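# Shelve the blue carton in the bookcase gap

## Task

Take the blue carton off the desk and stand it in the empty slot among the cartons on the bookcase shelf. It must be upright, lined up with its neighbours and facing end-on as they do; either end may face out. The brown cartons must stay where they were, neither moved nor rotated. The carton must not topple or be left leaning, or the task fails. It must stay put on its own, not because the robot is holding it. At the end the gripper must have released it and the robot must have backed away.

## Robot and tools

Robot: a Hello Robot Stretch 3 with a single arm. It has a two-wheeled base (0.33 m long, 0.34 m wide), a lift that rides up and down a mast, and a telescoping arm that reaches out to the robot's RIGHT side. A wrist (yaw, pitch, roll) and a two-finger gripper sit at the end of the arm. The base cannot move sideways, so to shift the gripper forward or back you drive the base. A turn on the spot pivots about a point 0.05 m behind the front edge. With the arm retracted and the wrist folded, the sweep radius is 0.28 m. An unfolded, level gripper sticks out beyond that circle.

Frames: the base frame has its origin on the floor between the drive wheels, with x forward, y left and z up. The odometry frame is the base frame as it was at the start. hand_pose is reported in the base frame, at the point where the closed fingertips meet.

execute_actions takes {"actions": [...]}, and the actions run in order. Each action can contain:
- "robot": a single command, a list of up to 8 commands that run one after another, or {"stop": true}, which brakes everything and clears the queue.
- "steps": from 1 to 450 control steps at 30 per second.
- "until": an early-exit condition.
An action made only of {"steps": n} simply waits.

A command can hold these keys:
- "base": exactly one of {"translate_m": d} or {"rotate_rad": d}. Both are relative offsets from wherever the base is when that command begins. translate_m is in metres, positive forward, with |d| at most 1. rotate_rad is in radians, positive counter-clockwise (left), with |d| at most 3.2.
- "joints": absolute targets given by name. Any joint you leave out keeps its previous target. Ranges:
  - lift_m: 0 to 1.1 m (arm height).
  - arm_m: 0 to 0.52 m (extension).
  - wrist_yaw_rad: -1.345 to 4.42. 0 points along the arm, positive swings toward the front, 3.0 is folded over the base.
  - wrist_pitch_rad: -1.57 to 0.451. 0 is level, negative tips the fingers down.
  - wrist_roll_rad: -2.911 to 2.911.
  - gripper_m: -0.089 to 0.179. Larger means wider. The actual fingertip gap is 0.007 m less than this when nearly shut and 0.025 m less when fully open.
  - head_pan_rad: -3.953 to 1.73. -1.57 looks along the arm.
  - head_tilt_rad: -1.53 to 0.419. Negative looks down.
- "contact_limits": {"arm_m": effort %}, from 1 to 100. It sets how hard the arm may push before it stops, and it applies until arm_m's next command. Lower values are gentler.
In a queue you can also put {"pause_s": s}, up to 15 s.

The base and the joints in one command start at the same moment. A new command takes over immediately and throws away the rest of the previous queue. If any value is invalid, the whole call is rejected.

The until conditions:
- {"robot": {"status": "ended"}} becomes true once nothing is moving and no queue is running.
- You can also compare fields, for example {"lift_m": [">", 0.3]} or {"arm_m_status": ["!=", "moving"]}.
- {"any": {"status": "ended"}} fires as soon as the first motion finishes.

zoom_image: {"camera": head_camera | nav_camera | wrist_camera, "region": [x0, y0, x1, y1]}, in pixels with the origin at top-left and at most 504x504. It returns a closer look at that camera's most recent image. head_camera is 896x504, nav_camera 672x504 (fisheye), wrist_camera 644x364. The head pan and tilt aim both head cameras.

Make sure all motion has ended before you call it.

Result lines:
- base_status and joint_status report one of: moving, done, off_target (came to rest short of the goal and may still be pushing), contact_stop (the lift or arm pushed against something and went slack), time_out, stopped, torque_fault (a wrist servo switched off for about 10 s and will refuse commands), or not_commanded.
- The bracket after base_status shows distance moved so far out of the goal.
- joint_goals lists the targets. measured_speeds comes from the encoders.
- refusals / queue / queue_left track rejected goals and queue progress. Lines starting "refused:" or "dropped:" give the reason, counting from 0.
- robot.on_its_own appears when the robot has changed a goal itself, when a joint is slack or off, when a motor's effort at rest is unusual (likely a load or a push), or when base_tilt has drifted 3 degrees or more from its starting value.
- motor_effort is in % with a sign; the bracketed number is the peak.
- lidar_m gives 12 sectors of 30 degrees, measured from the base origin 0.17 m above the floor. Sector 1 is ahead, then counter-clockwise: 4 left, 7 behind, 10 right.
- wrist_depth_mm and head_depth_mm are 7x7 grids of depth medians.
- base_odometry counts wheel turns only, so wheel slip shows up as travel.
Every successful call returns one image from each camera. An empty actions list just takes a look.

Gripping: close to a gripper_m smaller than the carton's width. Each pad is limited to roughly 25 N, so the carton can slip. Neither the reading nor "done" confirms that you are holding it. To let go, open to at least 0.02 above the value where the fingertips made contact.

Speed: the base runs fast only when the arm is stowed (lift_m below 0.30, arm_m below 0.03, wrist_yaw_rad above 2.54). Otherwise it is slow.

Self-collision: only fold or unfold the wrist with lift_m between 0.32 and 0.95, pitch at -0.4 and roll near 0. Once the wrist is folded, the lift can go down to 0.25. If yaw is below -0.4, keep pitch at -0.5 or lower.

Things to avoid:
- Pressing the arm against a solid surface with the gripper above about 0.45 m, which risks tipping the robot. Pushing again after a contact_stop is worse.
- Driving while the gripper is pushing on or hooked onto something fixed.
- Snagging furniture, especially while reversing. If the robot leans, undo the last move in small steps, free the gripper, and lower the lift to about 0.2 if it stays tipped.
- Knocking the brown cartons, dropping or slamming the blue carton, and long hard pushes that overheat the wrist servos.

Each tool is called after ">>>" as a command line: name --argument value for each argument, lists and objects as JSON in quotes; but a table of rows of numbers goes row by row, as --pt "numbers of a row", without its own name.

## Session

>>> execute_actions --actions '[]'

Scene clock: 0.00 s.
robot.base_odometry: x=+0.000 y=+0.000 heading=+0.000 (m, m, rad; robot's odometry frame)
robot.turned_by_wheels: +0.000 (rad since the last result)
robot.turned_by_imu: +0.000 (rad since the last result)
robot.base_tilt: forward=+1.2 right=+0.0 (deg)
robot.lidar_m: 1.83 2.24 2.38 1.87 2.19 1.69 1.54 1.55 1.89 2.16 2.40 2.23
robot.head_depth_mm: 2083 2238 2250 2289 2275 2038 2006 / 2064 2188 2211 2256 2260 1987 1917 / 2066 2165 2203 2208 2236 2035 1964 / 2097 2137 2163 2191 2175 2018 1891 / 2083 2109 2119 2139 2168 1996 1950 / 2069 2095 2083 2103 2156 2146 2069 / 2001 2047 2059 2077 2106 2127 2102
robot.base_status: not_commanded
robot.joint_positions: lift_m=+0.454 arm_m=+0.001 wrist_yaw_rad=+3.094 wrist_pitch_rad=-0.367 wrist_roll_rad=-0.005 gripper_m=+0.037 head_pan_rad=-0.016 head_tilt_rad=+0.001
robot.joint_goals: lift_m=+0.454 arm_m=+0.001 wrist_yaw_rad=+3.094 wrist_pitch_rad=-0.367 wrist_roll_rad=-0.005 gripper_m=+0.037 head_pan_rad=-0.016 head_tilt_rad=+0.001
robot.joint_status: lift_m=not_commanded arm_m=not_commanded wrist_yaw_rad=not_commanded wrist_pitch_rad=not_commanded wrist_roll_rad=not_commanded gripper_m=not_commanded head_pan_rad=not_commanded head_tilt_rad=not_commanded
robot.measured_speeds: translate_m=+0.000 rotate_rad=+0.000 lift_m=+0.000 arm_m=+0.000 wrist_yaw_rad=+0.000 wrist_pitch_rad=+0.000 wrist_roll_rad=+0.000 head_pan_rad=+0.000 head_tilt_rad=+0.000
robot: refusals=0 queue=idle queue_left=0
robot.motor_effort: left_wheel=-1 right_wheel=+0 lift_m=+23 arm_m=+0 wrist_yaw_rad=+0 wrist_pitch_rad=+5 wrist_roll_rad=+0 gripper_m=+0 head_pan_rad=+0 head_tilt_rad=+1 (%)
robot.hand_pose: x=-0.0102 y=+0.0840 z=+0.4778 quat_wxyz=(+0.146, +0.696, +0.113, +0.694) (m; robot's base frame)
robot.wrist_depth_mm: - - - - - - - / - - - - - - - / - - - - - - - / - - - - - - 998 / 944 904 - 870 883 820 818 / 790 764 736 735 700 702 685 / 681 659 639 623 619 608 601
pictures: head_camera (sideways: a quarter turn clockwise sets it upright), nav_camera (sideways: a quarter turn counterclockwise sets it upright), wrist_camera
Images, in order (width x height): head_camera 896x504, nav_camera 672x504, wrist_camera 644x364.

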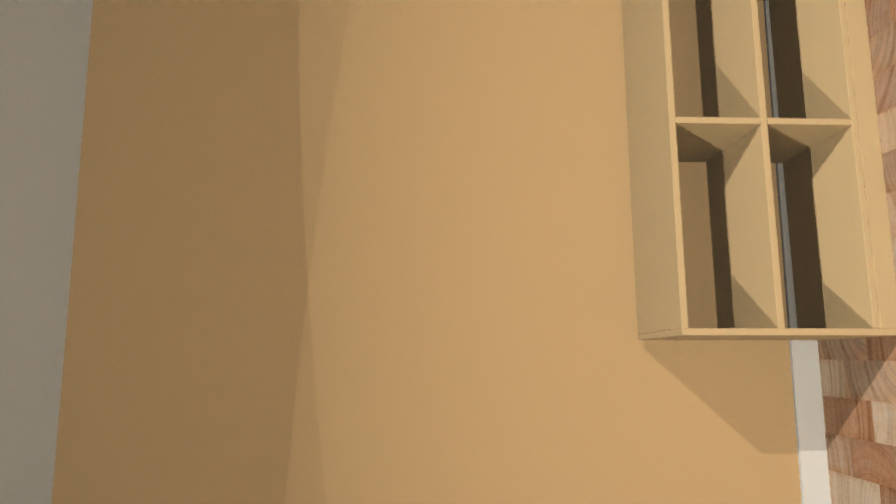

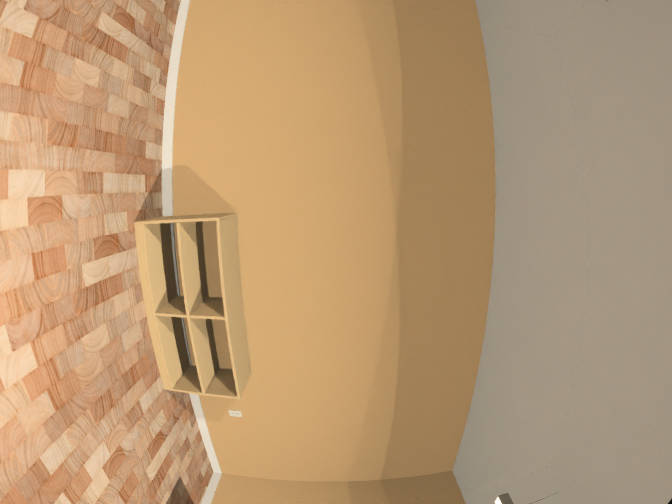

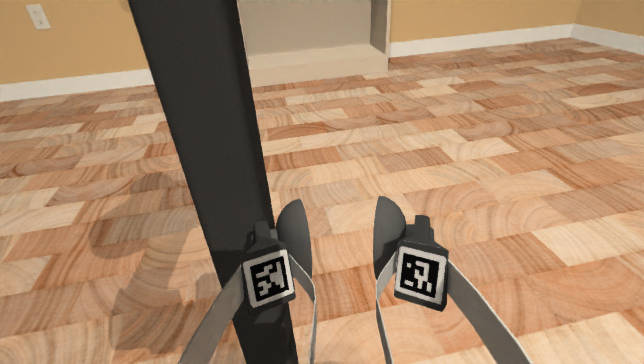

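>>> execute_actions --actions '[{"robot":{"joints":{"head_pan_rad":1.5,"head_tilt_rad":-0.4,"lift_m":0.28}},"steps":450,"until":{"robot":{"status":"ended"}}}]'

>>> execute_actions --actions '[{"robot":{"joints":{"head_pan_rad":-1.4,"head_tilt_rad":-0.5}},"steps":450,"until":{"robot":{"status":"ended"}}}]'

Scene clock: 7.13 s.
robot.base_odometry: x=+0.000 y=+0.000 heading=+0.000 (m, m, rad; robot's odometry frame)
robot.turned_by_wheels: +0.000 (rad since the last result)
robot.turned_by_imu: -0.001 (rad since the last result)
robot.base_tilt: forward=+1.1 right=+0.0 (deg)
robot.lidar_m: 1.82 2.24 2.38 1.88 2.19 1.69 1.54 1.55 1.89 2.16 2.39 2.24
robot.head_depth_mm: 1976 2136 2324 2544 2141 1666 1360 / 1945 2066 2259 2489 2139 1663 1373 / 1907 2030 2070 2319 2123 1668 1356 / 1846 1993 2082 2326 2126 1664 1358 / 1835 1934 2014 2283 2113 1668 1366 / 1768 1889 2015 2250 2104 1664 1358 / 1754 1889 2013 2186 2143 1645 1363
robot.base_status: not_commanded
robot.joint_positions: lift_m=+0.280 arm_m=+0.001 wrist_yaw_rad=+3.094 wrist_pitch_rad=-0.368 wrist_roll_rad=-0.005 gripper_m=+0.037 head_pan_rad=+1.493 head_tilt_rad=-0.395
robot.joint_goals: lift_m=+0.280 arm_m=+0.001 wrist_yaw_rad=+3.094 wrist_pitch_rad=-0.368 wrist_roll_rad=-0.005 gripper_m=+0.037 head_pan_rad=+1.500 head_tilt_rad=-0.400
robot.joint_status: lift_m=done arm_m=not_commanded wrist_yaw_rad=not_commanded wrist_pitch_rad=not_commanded wrist_roll_rad=not_commanded gripper_m=not_commanded head_pan_rad=done head_tilt_rad=done
robot.measured_speeds: translate_m=+0.000 rotate_rad=+0.000 lift_m=+0.000 arm_m=+0.000 wrist_yaw_rad=+0.000 wrist_pitch_rad=+0.000 wrist_roll_rad=+0.000 head_pan_rad=+0.000 head_tilt_rad=+0.000
robot: refusals=0 queue=done queue_left=0
robot.motor_effort: left_wheel=-1(1) right_wheel=+1(1) lift_m=+19(25) arm_m=+0(0) wrist_yaw_rad=+0(0) wrist_pitch_rad=+6(6) wrist_roll_rad=+0(0) gripper_m=+0(0) head_pan_rad=+3(31) head_tilt_rad=-2(18) (%)
robot.hand_pose: x=-0.0102 y=+0.0839 z=+0.3042 quat_wxyz=(+0.146, +0.696, +0.113, +0.694) (m; robot's base frame)
robot.wrist_depth_mm: - - - - - - - / - - - - - - - / - - - 975 941 906 900 / 822 802 - 745 739 724 704 / 661 644 - 616 614 596 581 / 543 543 533 527 - 506 498 / 471 485 - - 444 434 435
pictures: head_camera (sideways: a quarter turn clockwise sets it upright), nav_camera (sideways: a quarter turn counterclockwise sets it upright), wrist_camera
Images, in order (width x height): head_camera 896x504, nav_camera 672x504, wrist_camera 644x364.

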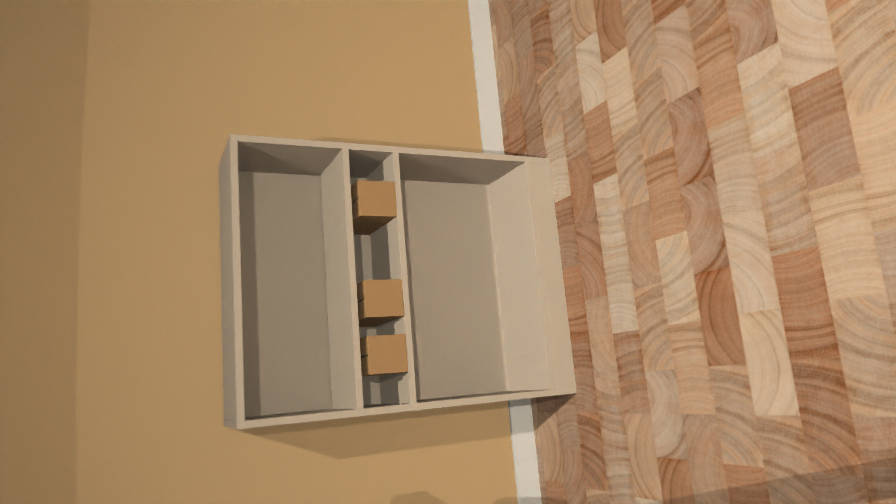

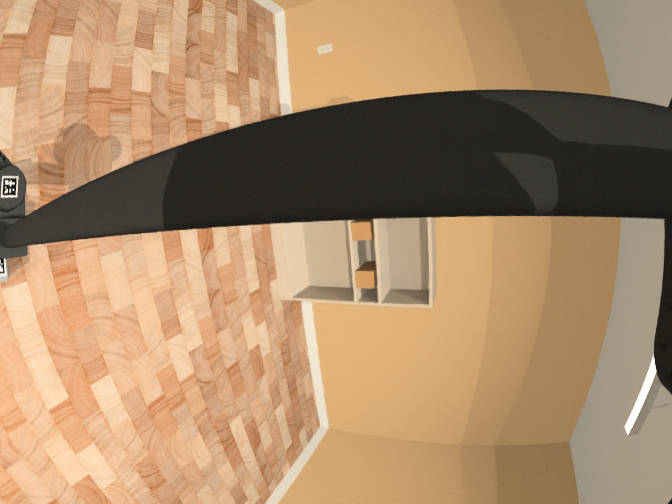

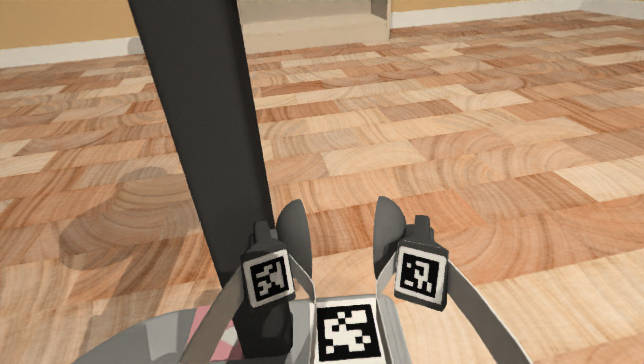

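Scene clock: 9.13 s.
robot.base_odometry: x=+0.000 y=+0.000 heading=+0.000 (m, m, rad; robot's odometry frame)
robot.turned_by_wheels: +0.000 (rad since the last result)
robot.turned_by_imu: -0.001 (rad since the last result)
robot.base_tilt: forward=+1.1 right=+0.0 (deg)
robot.lidar_m: 1.82 2.25 2.38 1.87 2.19 1.69 1.54 1.55 1.89 2.17 2.40 2.23
robot.head_depth_mm: 2161 2339 2598 2475 1872 1520 1279 / 2159 2347 2584 2522 1882 1520 1276 / 2187 2319 2220 2393 1892 1518 1275 / 2166 2371 2639 2491 1885 1518 1279 / 2197 2315 2616 2477 1897 1511 1274 / 2190 2367 2688 2476 1883 1508 1284 / 2187 2412 2661 2448 1892 1516 1275
robot.base_status: not_commanded
robot.joint_positions: lift_m=+0.280 arm_m=+0.001 wrist_yaw_rad=+3.094 wrist_pitch_rad=-0.368 wrist_roll_rad=-0.005 gripper_m=+0.037 head_pan_rad=-1.393 head_tilt_rad=-0.494
robot.joint_goals: lift_m=+0.280 arm_m=+0.001 wrist_yaw_rad=+3.094 wrist_pitch_rad=-0.368 wrist_roll_rad=-0.005 gripper_m=+0.037 head_pan_rad=-1.400 head_tilt_rad=-0.500
robot.joint_status: lift_m=done arm_m=not_commanded wrist_yaw_rad=not_commanded wrist_pitch_rad=not_commanded wrist_roll_rad=not_commanded gripper_m=not_commanded head_pan_rad=done head_tilt_rad=done
robot.measured_speeds: translate_m=+0.000 rotate_rad=+0.000 lift_m=+0.000 arm_m=+0.000 wrist_yaw_rad=+0.000 wrist_pitch_rad=+0.000 wrist_roll_rad=+0.000 head_pan_rad=+0.000 head_tilt_rad=+0.000
robot: refusals=0 queue=done queue_left=0
robot.motor_effort: left_wheel=-1(0) right_wheel=+0(1) lift_m=+20(20) arm_m=+0(0) wrist_yaw_rad=+0(0) wrist_pitch_rad=+6(6) wrist_roll_rad=+0(0) gripper_m=+0(1) head_pan_rad=-3(31) head_tilt_rad=-2(9) (%)
robot.hand_pose: x=-0.0102 y=+0.0839 z=+0.3042 quat_wxyz=(+0.146, +0.696, +0.113, +0.694) (m; robot's base frame)
robot.wrist_depth_mm: - - - - - - - / - - - - - - - / - - - 983 936 909 876 / 817 798 - 756 724 720 703 / 659 641 - 622 630 598 586 / 554 542 534 531 - 501 493 / 473 489 - - 439 432 429
pictures: head_camera (sideways: a quarter turn clockwise sets it upright), nav_camera (sideways: a quarter turn counterclockwise sets it upright), wrist_camera
Images, in order (width x height): head_camera 896x504, nav_camera 672x504, wrist_camera 644x364.

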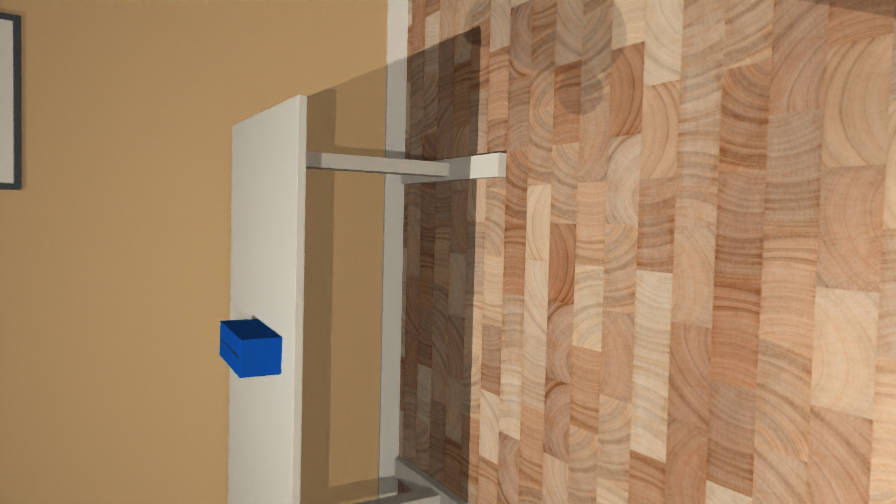

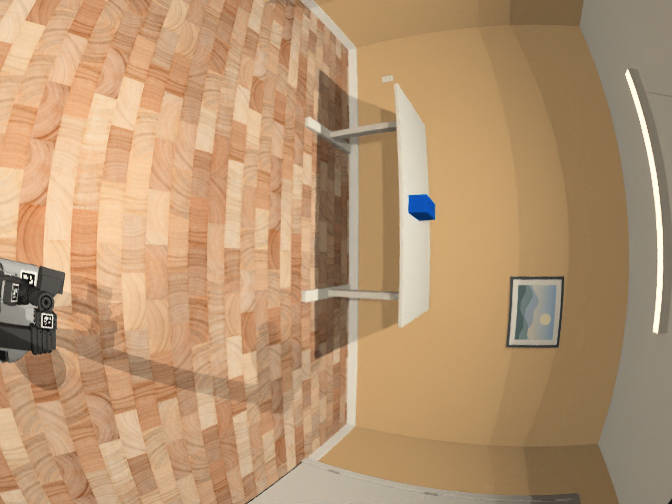

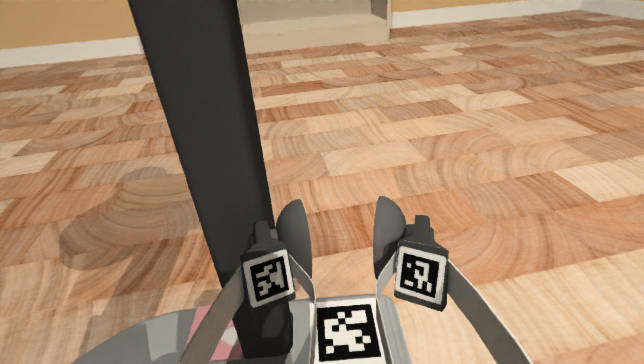

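>>> zoom_image --camera "head_camera" --region '[200,290,320,400]'

Region (200, 290, 320, 400) of head_camera's 896x504 image, scaled by 4.200, with more detail than that image has; it fills the top 462 rows of this view, and the rest is white.

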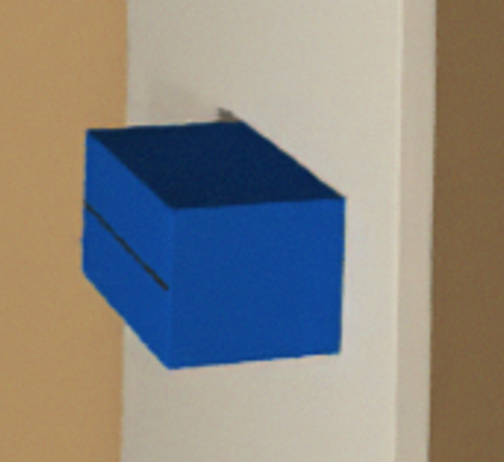

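>>> execute_actions --actions '[{"robot":[{"joints":{"head_pan_rad":-1.57,"head_tilt_rad":-0.7,"wrist_pitch_rad":-0.4},"base":{"rotate_rad":-1.067}},{"base":{"translate_m":0.665}},{"base":{"translate_m":0.66}},{"base":{"rotate_rad":1.137}},{"joints":{"lift_m":0.9,"gripper_m":0.175}},{"joints":{"wrist_yaw_rad":0}},{"joints":{"wrist_pitch_rad":-0.8,"lift_m":0.97,"arm_m":0.15}}],"steps":450,"until":{"robot":{"status":"ended"}}},{"steps":400,"until":{"robot":{"status":"ended"}}}]'

Scene clock: 56.73 s.
robot.base_odometry: x=+0.640 y=-1.160 heading=+0.070 (m, m, rad; robot's odometry frame)
robot.turned_by_wheels: +0.070 (rad since the last result)
robot.turned_by_imu: +0.068 (rad since the last result)
robot.base_tilt: forward=+1.1 right=+0.0 (deg)
robot.lidar_m: 1.39 1.50 1.81 3.14 3.09 2.12 1.98 2.01 1.10 1.34 1.07 1.78
robot.head_depth_mm: 1159 - - 783 1556 1337 1163 / 1162 1268 - 788 1567 1332 1167 / 1156 1271 - - 1540 1334 1155 / 1151 1265 910 795 1515 1327 1165 / 1139 1261 1064 840 1524 1328 1157 / 1135 1254 1060 840 1530 1339 1160 / 1121 1263 1064 842 1536 1329 1162
robot.base_status: done (rotate_rad +1.1369 of +1.1370)
robot.joint_positions: lift_m=+0.970 arm_m=+0.150 wrist_yaw_rad=+0.002 wrist_pitch_rad=-0.810 wrist_roll_rad=-0.005 gripper_m=+0.175 head_pan_rad=-1.563 head_tilt_rad=-0.692
robot.joint_goals: lift_m=+0.970 arm_m=+0.150 wrist_yaw_rad=+0.000 wrist_pitch_rad=-0.800 wrist_roll_rad=-0.005 gripper_m=+0.175 head_pan_rad=-1.570 head_tilt_rad=-0.700
robot.joint_status: lift_m=done arm_m=done wrist_yaw_rad=done wrist_pitch_rad=done wrist_roll_rad=not_commanded gripper_m=done head_pan_rad=done head_tilt_rad=done
robot.measured_speeds: translate_m=+0.000 rotate_rad=+0.000 lift_m=+0.000 arm_m=+0.000 wrist_yaw_rad=+0.000 wrist_pitch_rad=+0.000 wrist_roll_rad=+0.000 head_pan_rad=+0.000 head_tilt_rad=+0.000
robot: refusals=0 queue=done queue_left=0
robot.motor_effort: left_wheel=-4(15) right_wheel=+2(7) lift_m=+27(26) arm_m=+5(7) wrist_yaw_rad=-2(3) wrist_pitch_rad=+3(7) wrist_roll_rad=+0(0) gripper_m=+1(100) head_pan_rad=-3(16) head_tilt_rad=-2(14) (%)
robot.hand_pose: x=-0.0213 y=-0.4539 z=+0.9063 quat_wxyz=(+0.652, +0.280, -0.648, -0.278) (m; robot's base frame)
robot.wrist_depth_mm: 594 575 548 363 528 527 516 / 525 502 487 374 475 474 459 / 465 457 452 430 434 427 413 / 417 414 408 401 398 396 403 / 392 393 - - - - - / - - - - - - - / - 996 979 998 953 967 922
pictures: head_camera (sideways: a quarter turn clockwise sets it upright), nav_camera (sideways: a quarter turn counterclockwise sets it upright), wrist_camera
Images, in order (width x height): head_camera 896x504, nav_camera 672x504, wrist_camera 644x364.

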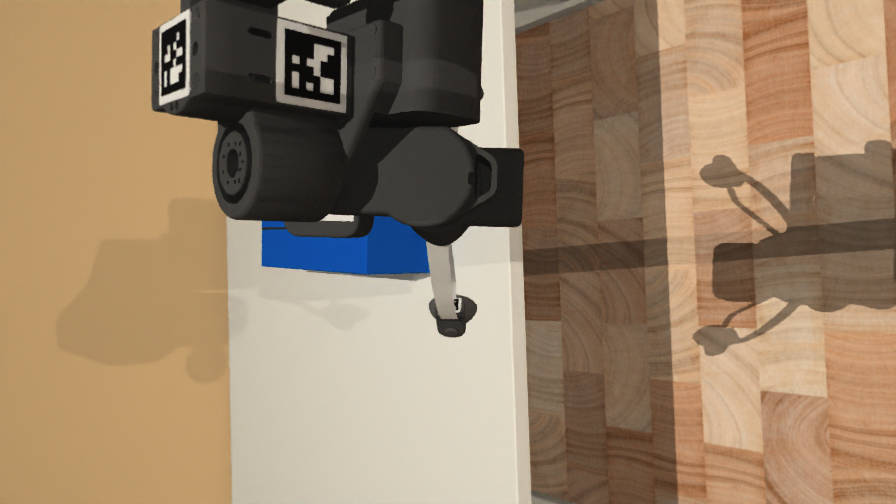

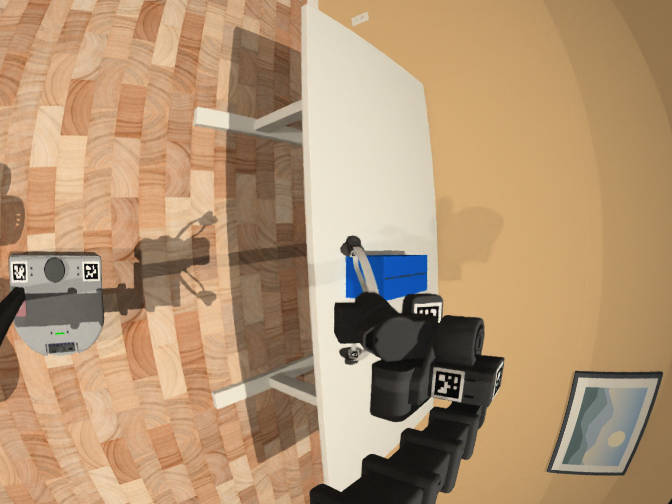

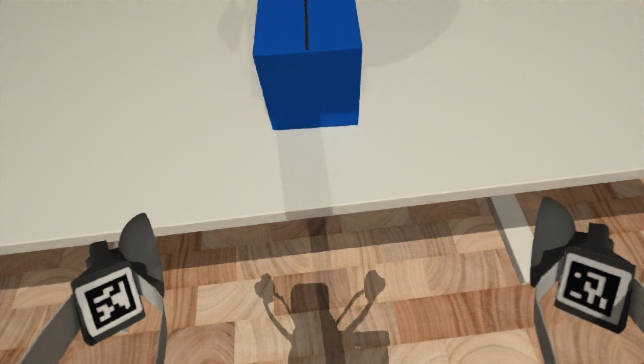

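>>> execute_actions --actions '[{"robot":[{"joints":{"arm_m":0.505,"lift_m":0.95}}],"steps":450,"until":{"robot":{"status":"ended"}}}]'

Scene clock: 70.40 s.
robot.base_odometry: x=+0.640 y=-1.160 heading=+0.070 (m, m, rad; robot's odometry frame)
robot.turned_by_wheels: +0.000 (rad since the last result)
robot.turned_by_imu: -0.002 (rad since the last result)
robot.base_tilt: forward=+1.1 right=+0.0 (deg)
robot.lidar_m: 1.39 1.51 1.82 3.14 3.08 2.13 1.97 2.02 1.10 1.34 1.07 1.77
robot.head_depth_mm: 1140 - 1021 834 1566 1334 1163 / 1118 1312 1057 837 1573 1336 1170 / 1114 - 982 813 1551 1333 1162 / 1147 1263 842 813 1529 1327 1165 / 1137 1268 1058 840 1524 1336 1158 / 1134 1249 1065 836 1527 1334 1168 / 1128 1252 1064 841 1518 1336 1159
robot.base_status: done (rotate_rad +1.1369 of +1.1370)
robot.joint_positions: lift_m=+0.950 arm_m=+0.505 wrist_yaw_rad=+0.001 wrist_pitch_rad=-0.811 wrist_roll_rad=-0.005 gripper_m=+0.175 head_pan_rad=-1.563 head_tilt_rad=-0.692
robot.joint_goals: lift_m=+0.950 arm_m=+0.505 wrist_yaw_rad=+0.000 wrist_pitch_rad=-0.800 wrist_roll_rad=-0.005 gripper_m=+0.175 head_pan_rad=-1.570 head_tilt_rad=-0.700
robot.joint_status: lift_m=done arm_m=done wrist_yaw_rad=done wrist_pitch_rad=done wrist_roll_rad=not_commanded gripper_m=done head_pan_rad=done head_tilt_rad=done
robot.measured_speeds: translate_m=+0.000 rotate_rad=+0.000 lift_m=+0.000 arm_m=+0.000 wrist_yaw_rad=+0.000 wrist_pitch_rad=+0.000 wrist_roll_rad=+0.000 head_pan_rad=+0.000 head_tilt_rad=+0.000
robot: refusals=0 queue=done queue_left=0
robot.motor_effort: left_wheel=-3(3) right_wheel=+2(2) lift_m=+20(25) arm_m=+5(7) wrist_yaw_rad=-2(2) wrist_pitch_rad=+4(3) wrist_roll_rad=+0(0) gripper_m=+0(1) head_pan_rad=-3(2) head_tilt_rad=-3(2) (%)
robot.hand_pose: x=-0.0214 y=-0.8087 z=+0.8866 quat_wxyz=(+0.652, +0.280, -0.648, -0.278) (m; robot's base frame)
robot.wrist_depth_mm: 553 539 521 510 506 489 479 / 487 480 467 457 448 442 428 / 433 423 413 260 404 403 391 / 398 389 249 238 365 364 357 / 357 361 229 218 332 337 332 / 335 326 208 202 309 309 - / 309 300 191 188 284 288 282
pictures: head_camera (sideways: a quarter turn clockwise sets it upright), nav_camera (sideways: a quarter turn counterclockwise sets it upright), wrist_camera
Images, in order (width x height): head_camera 896x504, nav_camera 672x504, wrist_camera 644x364.

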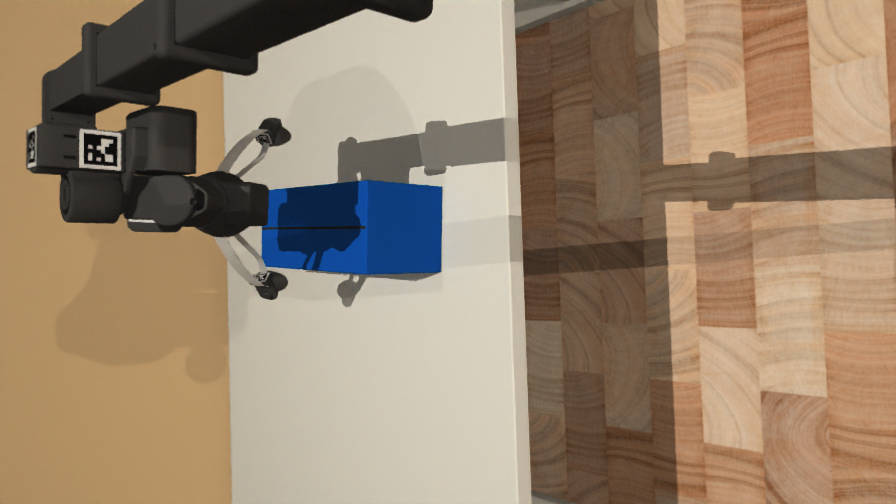

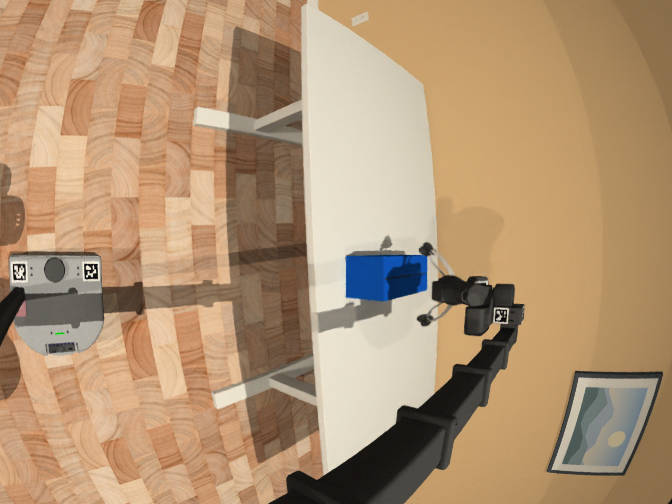

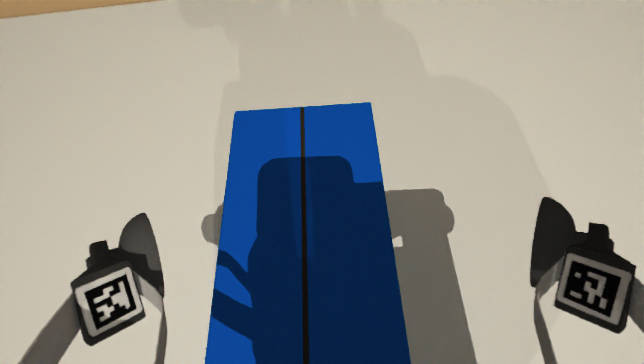

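>>> execute_actions --actions '[{"robot":[{"joints":{"wrist_yaw_rad":0.035},"base":{"translate_m":0.014}},{"joints":{"lift_m":0.866}},{"joints":{"gripper_m":0.075}},{"pause_s":0.5},{"joints":{"lift_m":0.9}}],"steps":450,"until":{"robot":{"status":"ended"}}}]'

Scene clock: 90.00 s.
robot.base_odometry: x=+0.654 y=-1.159 heading=+0.070 (m, m, rad; robot's odometry frame)
robot.turned_by_wheels: +0.000 (rad since the last result)
robot.turned_by_imu: -0.002 (rad since the last result)
robot.base_tilt: forward=+1.1 right=+0.0 (deg)
robot.lidar_m: 1.76 1.49 1.81 3.13 3.09 2.13 1.99 2.03 1.11 1.34 1.06 1.77
robot.head_depth_mm: 1165 1277 - 837 1539 1336 1161 / 1142 - 1059 838 1558 1339 1161 / 1148 - 776 815 1550 1332 1163 / 1144 1264 828 812 1528 1334 1163 / 1131 1265 1054 840 1533 1329 1158 / 1134 1253 1063 838 1533 1330 1163 / 1130 1253 1059 840 1532 1331 1165
robot.base_status: done (translate_m +0.0140 of +0.0140)
robot.joint_positions: lift_m=+0.900 arm_m=+0.505 wrist_yaw_rad=+0.034 wrist_pitch_rad=-0.815 wrist_roll_rad=-0.005 gripper_m=+0.089 head_pan_rad=-1.563 head_tilt_rad=-0.692
robot.joint_goals: lift_m=+0.900 arm_m=+0.505 wrist_yaw_rad=+0.035 wrist_pitch_rad=-0.800 wrist_roll_rad=-0.005 gripper_m=+0.075 head_pan_rad=-1.570 head_tilt_rad=-0.700
robot.joint_status: lift_m=done arm_m=done wrist_yaw_rad=done wrist_pitch_rad=done wrist_roll_rad=not_commanded gripper_m=off_target head_pan_rad=done head_tilt_rad=done
robot.measured_speeds: translate_m=+0.000 rotate_rad=+0.000 lift_m=+0.000 arm_m=+0.000 wrist_yaw_rad=+0.000 wrist_pitch_rad=+0.000 wrist_roll_rad=+0.000 head_pan_rad=+0.000 head_tilt_rad=+0.000
robot: refusals=0 queue=done queue_left=0
robot.motor_effort: left_wheel=-3(4) right_wheel=+2(7) lift_m=+27(28) arm_m=+5(5) wrist_yaw_rad=+0(2) wrist_pitch_rad=+5(7) wrist_roll_rad=+0(0) gripper_m=-100(100) head_pan_rad=-3(3) head_tilt_rad=-3(3) (%)
robot.hand_pose: x=-0.0162 y=-0.8079 z=+0.8356 quat_wxyz=(+0.656, +0.292, -0.642, -0.269) (m; robot's base frame)
robot.wrist_depth_mm: 459 448 440 432 417 411 401 / 406 403 380 195 197 371 364 / 366 357 183 171 169 333 330 / 330 324 161 153 150 303 301 / 304 299 141 138 136 138 277 / 277 282 128 126 124 125 257 / 260 252 117 115 114 117 240
pictures: head_camera (sideways: a quarter turn clockwise sets it upright), nav_camera (sideways: a quarter turn counterclockwise sets it upright), wrist_camera
Images, in order (width x height): head_camera 896x504, nav_camera 672x504, wrist_camera 644x364.

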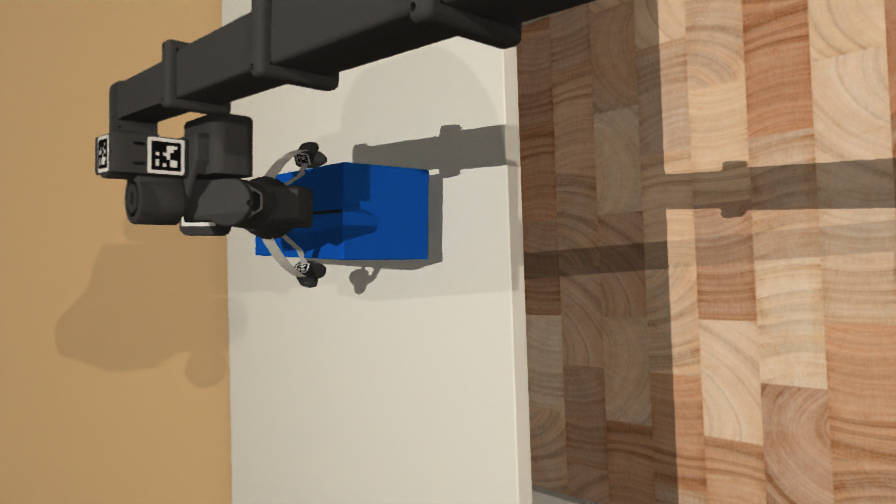

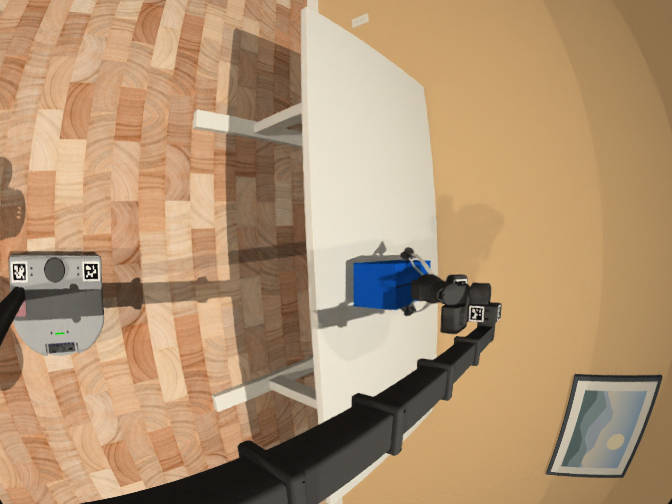

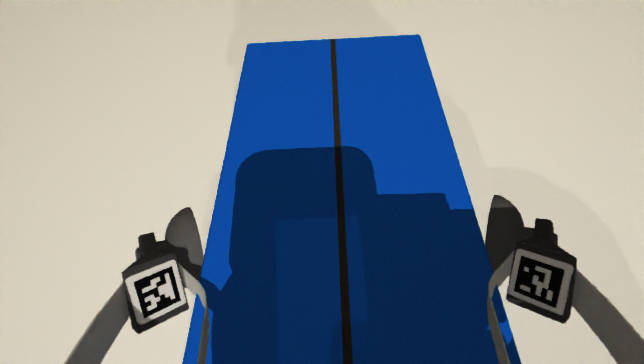

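>>> execute_actions --actions '[{"robot":[{"joints":{"lift_m":0.866}},{"joints":{"gripper_m":0.16}},{"joints":{"lift_m":0.88,"arm_m":0.512}},{"joints":{"gripper_m":0.085}},{"pause_s":0.5}],"steps":450,"until":{"robot":{"status":"ended"}}}]'

>>> execute_actions --actions '[{"robot":[{"joints":{"lift_m":0.905}}],"steps":450,"until":{"robot":{"status":"ended"}}}]'

Scene clock: 100.57 s.
robot.base_odometry: x=+0.654 y=-1.159 heading=+0.070 (m, m, rad; robot's odometry frame)
robot.turned_by_wheels: +0.000 (rad since the last result)
robot.turned_by_imu: -0.002 (rad since the last result)
robot.base_tilt: forward=+1.1 right=+0.0 (deg)
robot.lidar_m: 1.76 1.49 1.80 3.14 3.12 2.14 1.99 2.03 1.11 1.34 1.06 1.77
robot.head_depth_mm: 1160 1288 - - 1521 1328 1159 / 1157 1251 1014 839 1561 1334 1160 / 1153 - 828 810 1564 1325 1160 / 1146 1266 951 816 1522 1329 1162 / 1145 1257 1064 839 1525 1326 1161 / 1137 1255 1066 842 1524 1324 1167 / 1133 1253 1061 840 1526 1331 1167
robot.base_status: done (translate_m +0.0140 of +0.0140)
robot.joint_positions: lift_m=+0.868 arm_m=+0.505 wrist_yaw_rad=+0.034 wrist_pitch_rad=-0.787 wrist_roll_rad=-0.005 gripper_m=+0.092 head_pan_rad=-1.563 head_tilt_rad=-0.692
robot.joint_goals: lift_m=+0.867 arm_m=+0.505 wrist_yaw_rad=+0.035 wrist_pitch_rad=-0.800 wrist_roll_rad=-0.005 gripper_m=+0.091 head_pan_rad=-1.570 head_tilt_rad=-0.700
robot.joint_status: lift_m=contact_stop arm_m=done wrist_yaw_rad=done wrist_pitch_rad=done wrist_roll_rad=not_commanded gripper_m=off_target head_pan_rad=done head_tilt_rad=done
robot.measured_speeds: translate_m=+0.000 rotate_rad=+0.000 lift_m=+0.001 arm_m=+0.000 wrist_yaw_rad=+0.000 wrist_pitch_rad=+0.048 wrist_roll_rad=+0.000 head_pan_rad=+0.000 head_tilt_rad=+0.000
robot: refusals=0 queue=dropped queue_left=0
robot.on_its_own: gripper_m is held at +0.091, not at your +0.075, by its stall guard, which is not easing now; lift_m is slack since a contact_stop, until your next command for it
robot.motor_effort: left_wheel=-3(3) right_wheel=+2(2) lift_m=+19(30) arm_m=+5(5) wrist_yaw_rad=+0(1) wrist_pitch_rad=-6(8) wrist_roll_rad=+0(1) gripper_m=-63(100) head_pan_rad=-3(3) head_tilt_rad=-2(3) (%)
robot.hand_pose: x=-0.0161 y=-0.8134 z=+0.8077 quat_wxyz=(+0.659, +0.283, -0.646, -0.260) (m; robot's base frame)
robot.wrist_depth_mm: 436 427 413 209 383 387 378 / 383 374 350 184 185 338 338 / 339 330 175 165 162 308 303 / 303 300 154 149 146 278 275 / 276 272 138 136 134 135 252 / 253 255 127 125 123 124 235 / 235 227 117 116 114 117 216
pictures: head_camera (sideways: a quarter turn clockwise sets it upright), nav_camera (sideways: a quarter turn counterclockwise sets it upright), wrist_camera
dropped: robot: command 0 of its queue: lift_m: contact_stop
Images, in order (width x height): head_camera 896x504, nav_camera 672x504, wrist_camera 644x364.

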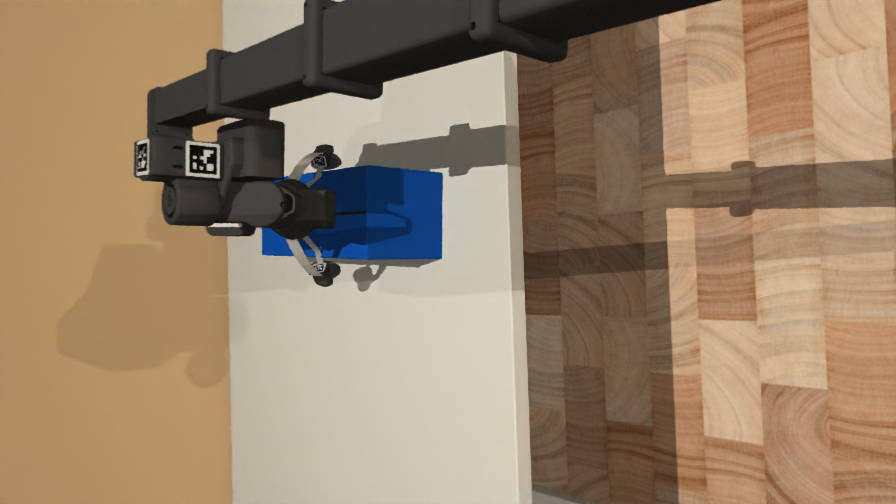

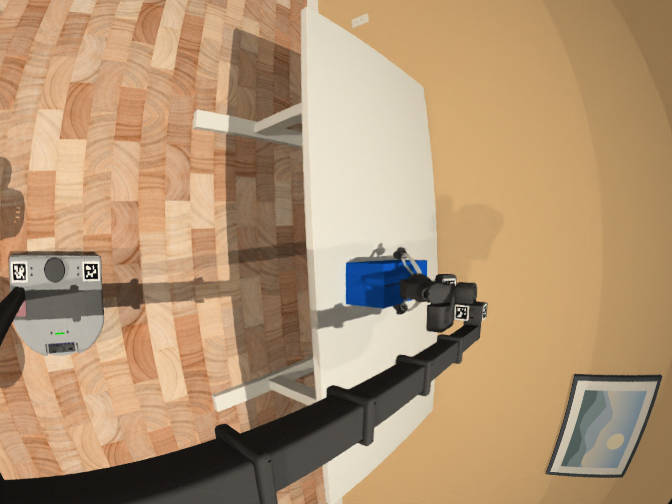

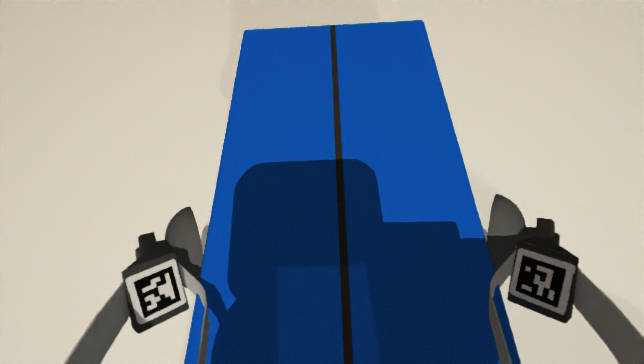

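Scene clock: 101.60 s.
robot.base_odometry: x=+0.654 y=-1.159 heading=+0.070 (m, m, rad; robot's odometry frame)
robot.turned_by_wheels: +0.000 (rad since the last result)
robot.turned_by_imu: +0.000 (rad since the last result)
robot.base_tilt: forward=+1.1 right=+0.1 (deg)
robot.lidar_m: 1.76 1.49 1.80 3.15 3.09 2.14 1.99 2.02 1.11 1.34 1.06 1.77
robot.head_depth_mm: 1160 1281 - 838 1562 1333 1163 / 1134 - 1057 837 1557 1331 1166 / 1153 - 773 812 1561 1328 1166 / 1143 1271 816 814 1522 1331 1155 / 1133 1266 1061 839 1521 1325 1172 / 1125 1253 1061 837 1517 1325 1165 / 1134 1256 1061 836 1530 1339 1155
robot.base_status: done (translate_m +0.0140 of +0.0140)
robot.joint_positions: lift_m=+0.905 arm_m=+0.505 wrist_yaw_rad=+0.034 wrist_pitch_rad=-0.815 wrist_roll_rad=-0.005 gripper_m=+0.092 head_pan_rad=-1.563 head_tilt_rad=-0.692
robot.joint_goals: lift_m=+0.905 arm_m=+0.505 wrist_yaw_rad=+0.035 wrist_pitch_rad=-0.800 wrist_roll_rad=-0.005 gripper_m=+0.091 head_pan_rad=-1.570 head_tilt_rad=-0.700
robot.joint_status: lift_m=done arm_m=done wrist_yaw_rad=done wrist_pitch_rad=done wrist_roll_rad=not_commanded gripper_m=off_target head_pan_rad=done head_tilt_rad=done
robot.measured_speeds: translate_m=+0.000 rotate_rad=+0.000 lift_m=+0.000 arm_m=+0.000 wrist_yaw_rad=+0.000 wrist_pitch_rad=+0.000 wrist_roll_rad=+0.000 head_pan_rad=+0.000 head_tilt_rad=+0.000
robot: refusals=0 queue=done queue_left=0
robot.on_its_own: gripper_m is held at +0.091, not at your +0.075, by its stall guard, which is not easing now
robot.motor_effort: left_wheel=-3(4) right_wheel=+2(2) lift_m=+27(29) arm_m=+5(5) wrist_yaw_rad=+1(1) wrist_pitch_rad=+5(5) wrist_roll_rad=+0(1) gripper_m=-64(63) head_pan_rad=-3(2) head_tilt_rad=-2(3) (%)
robot.hand_pose: x=-0.0162 y=-0.8079 z=+0.8405 quat_wxyz=(+0.656, +0.292, -0.642, -0.269) (m; robot's base frame)
robot.wrist_depth_mm: 470 462 444 437 430 416 411 / 416 407 392 201 204 378 366 / 372 365 346 175 172 341 335 / 339 333 164 155 152 314 305 / 307 305 142 139 137 138 282 / 281 285 128 126 124 125 262 / 265 259 116 115 113 117 244
pictures: head_camera (sideways: a quarter turn clockwise sets it upright), nav_camera (sideways: a quarter turn counterclockwise sets it upright), wrist_camera
Images, in order (width x height): head_camera 896x504, nav_camera 672x504, wrist_camera 644x364.

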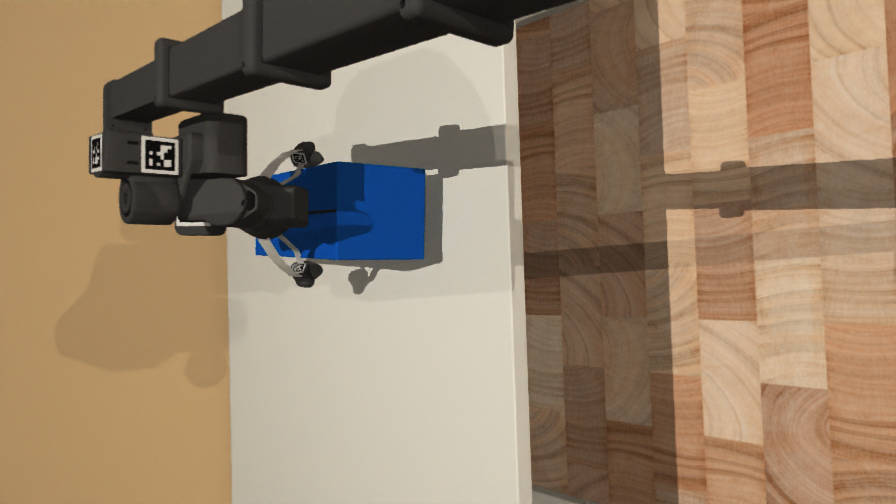

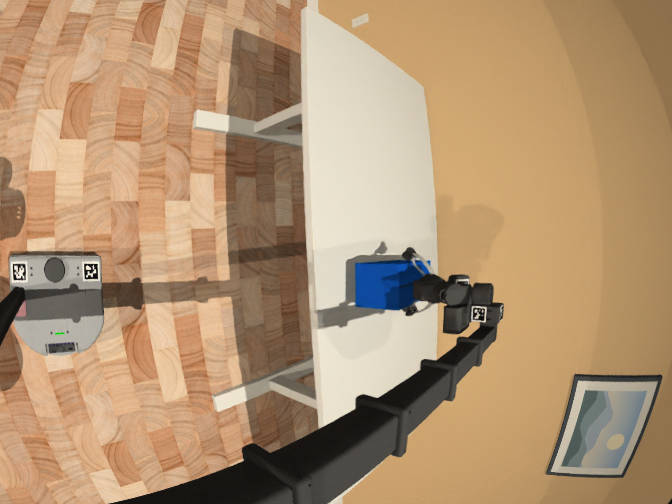

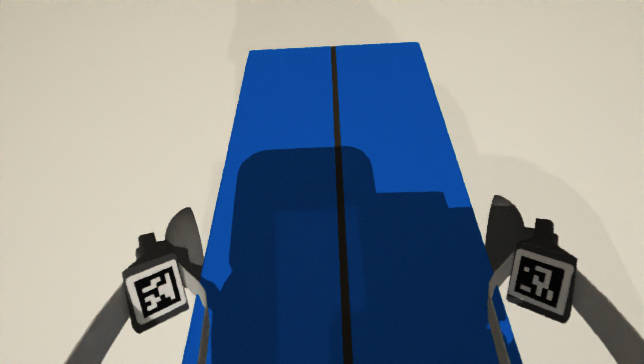

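>>> execute_actions --actions '[{"robot":[{"joints":{"lift_m":0.875}},{"joints":{"arm_m":0.465}},{"joints":{"gripper_m":0.16}},{"joints":{"lift_m":0.868,"arm_m":0.495}},{"joints":{"gripper_m":0.093}},{"pause_s":0.5},{"joints":{"lift_m":0.905}}],"steps":450,"until":{"robot":{"status":"ended"}}}]'

Scene clock: 118.43 s.
robot.base_odometry: x=+0.654 y=-1.159 heading=+0.070 (m, m, rad; robot's odometry frame)
robot.turned_by_wheels: +0.000 (rad since the last result)
robot.turned_by_imu: -0.003 (rad since the last result)
robot.base_tilt: forward=+1.1 right=+0.0 (deg)
robot.lidar_m: 1.76 1.49 1.80 3.13 3.12 2.13 1.99 2.03 1.11 1.34 1.07 1.77
robot.head_depth_mm: 1160 1261 - 829 1552 1336 1164 / 1137 - 1052 836 1571 1328 1158 / 1148 - 782 791 1560 1326 1153 / 1142 1265 812 788 1533 1333 1164 / 1142 1261 1062 837 1533 1328 1162 / 1137 1251 1063 840 1520 1329 1168 / 1128 1254 1061 840 1535 1337 1164
robot.base_status: done (translate_m +0.0140 of +0.0140)
robot.joint_positions: lift_m=+0.905 arm_m=+0.495 wrist_yaw_rad=+0.034 wrist_pitch_rad=-0.814 wrist_roll_rad=-0.005 gripper_m=+0.094 head_pan_rad=-1.563 head_tilt_rad=-0.692
robot.joint_goals: lift_m=+0.905 arm_m=+0.495 wrist_yaw_rad=+0.035 wrist_pitch_rad=-0.800 wrist_roll_rad=-0.005 gripper_m=+0.093 head_pan_rad=-1.570 head_tilt_rad=-0.700
robot.joint_status: lift_m=done arm_m=done wrist_yaw_rad=done wrist_pitch_rad=done wrist_roll_rad=not_commanded gripper_m=off_target head_pan_rad=done head_tilt_rad=done
robot.measured_speeds: translate_m=+0.000 rotate_rad=+0.000 lift_m=+0.000 arm_m=+0.000 wrist_yaw_rad=+0.000 wrist_pitch_rad=+0.000 wrist_roll_rad=+0.000 head_pan_rad=+0.000 head_tilt_rad=+0.000
robot: refusals=0 queue=done queue_left=0
robot.motor_effort: left_wheel=-3(4) right_wheel=+2(3) lift_m=+28(26) arm_m=+5(6) wrist_yaw_rad=+1(1) wrist_pitch_rad=+5(5) wrist_roll_rad=+0(0) gripper_m=-61(100) head_pan_rad=-3(3) head_tilt_rad=-3(3) (%)
robot.hand_pose: x=-0.0162 y=-0.7980 z=+0.8406 quat_wxyz=(+0.656, +0.292, -0.642, -0.268) (m; robot's base frame)
robot.wrist_depth_mm: 464 466 451 442 169 415 406 / 419 406 166 160 157 376 369 / 371 367 152 149 147 341 336 / 335 332 143 140 138 312 306 / 308 310 134 132 130 131 281 / 283 286 127 125 123 123 263 / 264 257 120 118 117 238 244
pictures: head_camera (sideways: a quarter turn clockwise sets it upright), nav_camera (sideways: a quarter turn counterclockwise sets it upright), wrist_camera
Images, in order (width x height): head_camera 896x504, nav_camera 672x504, wrist_camera 644x364.

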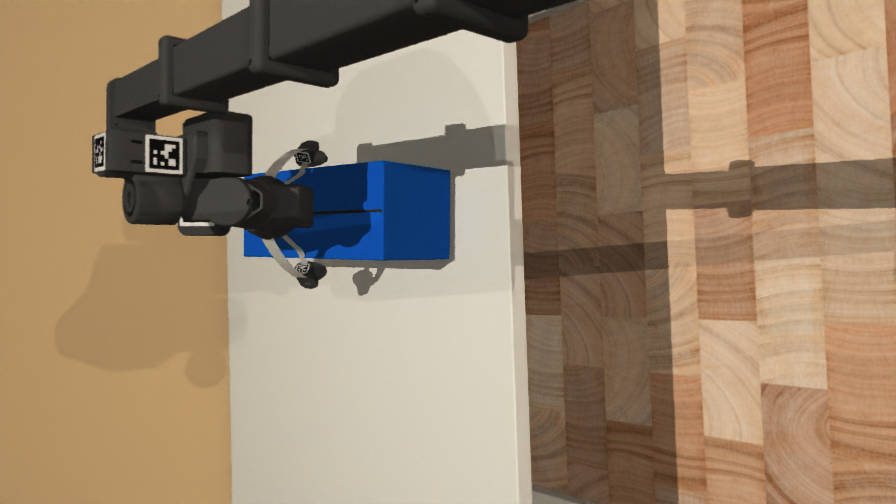

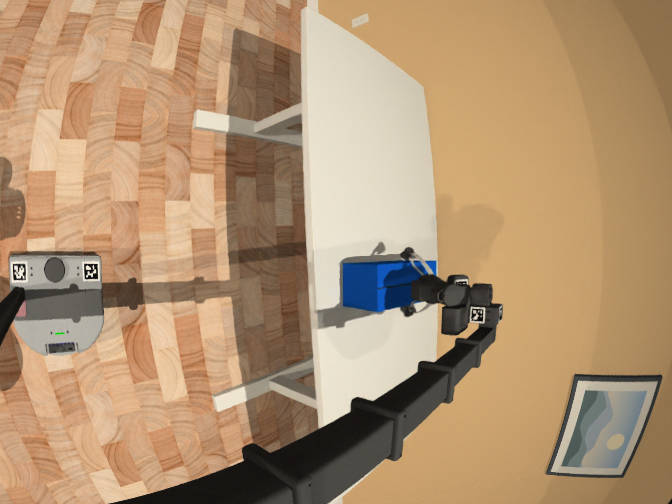

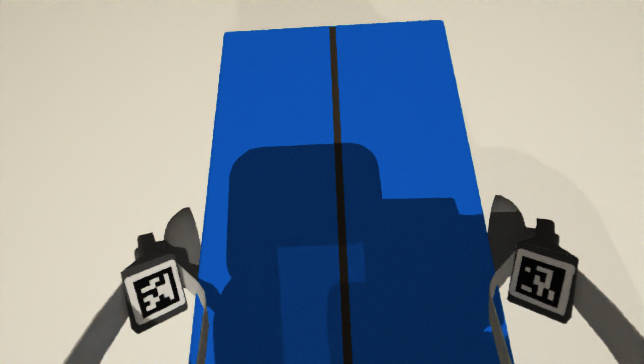

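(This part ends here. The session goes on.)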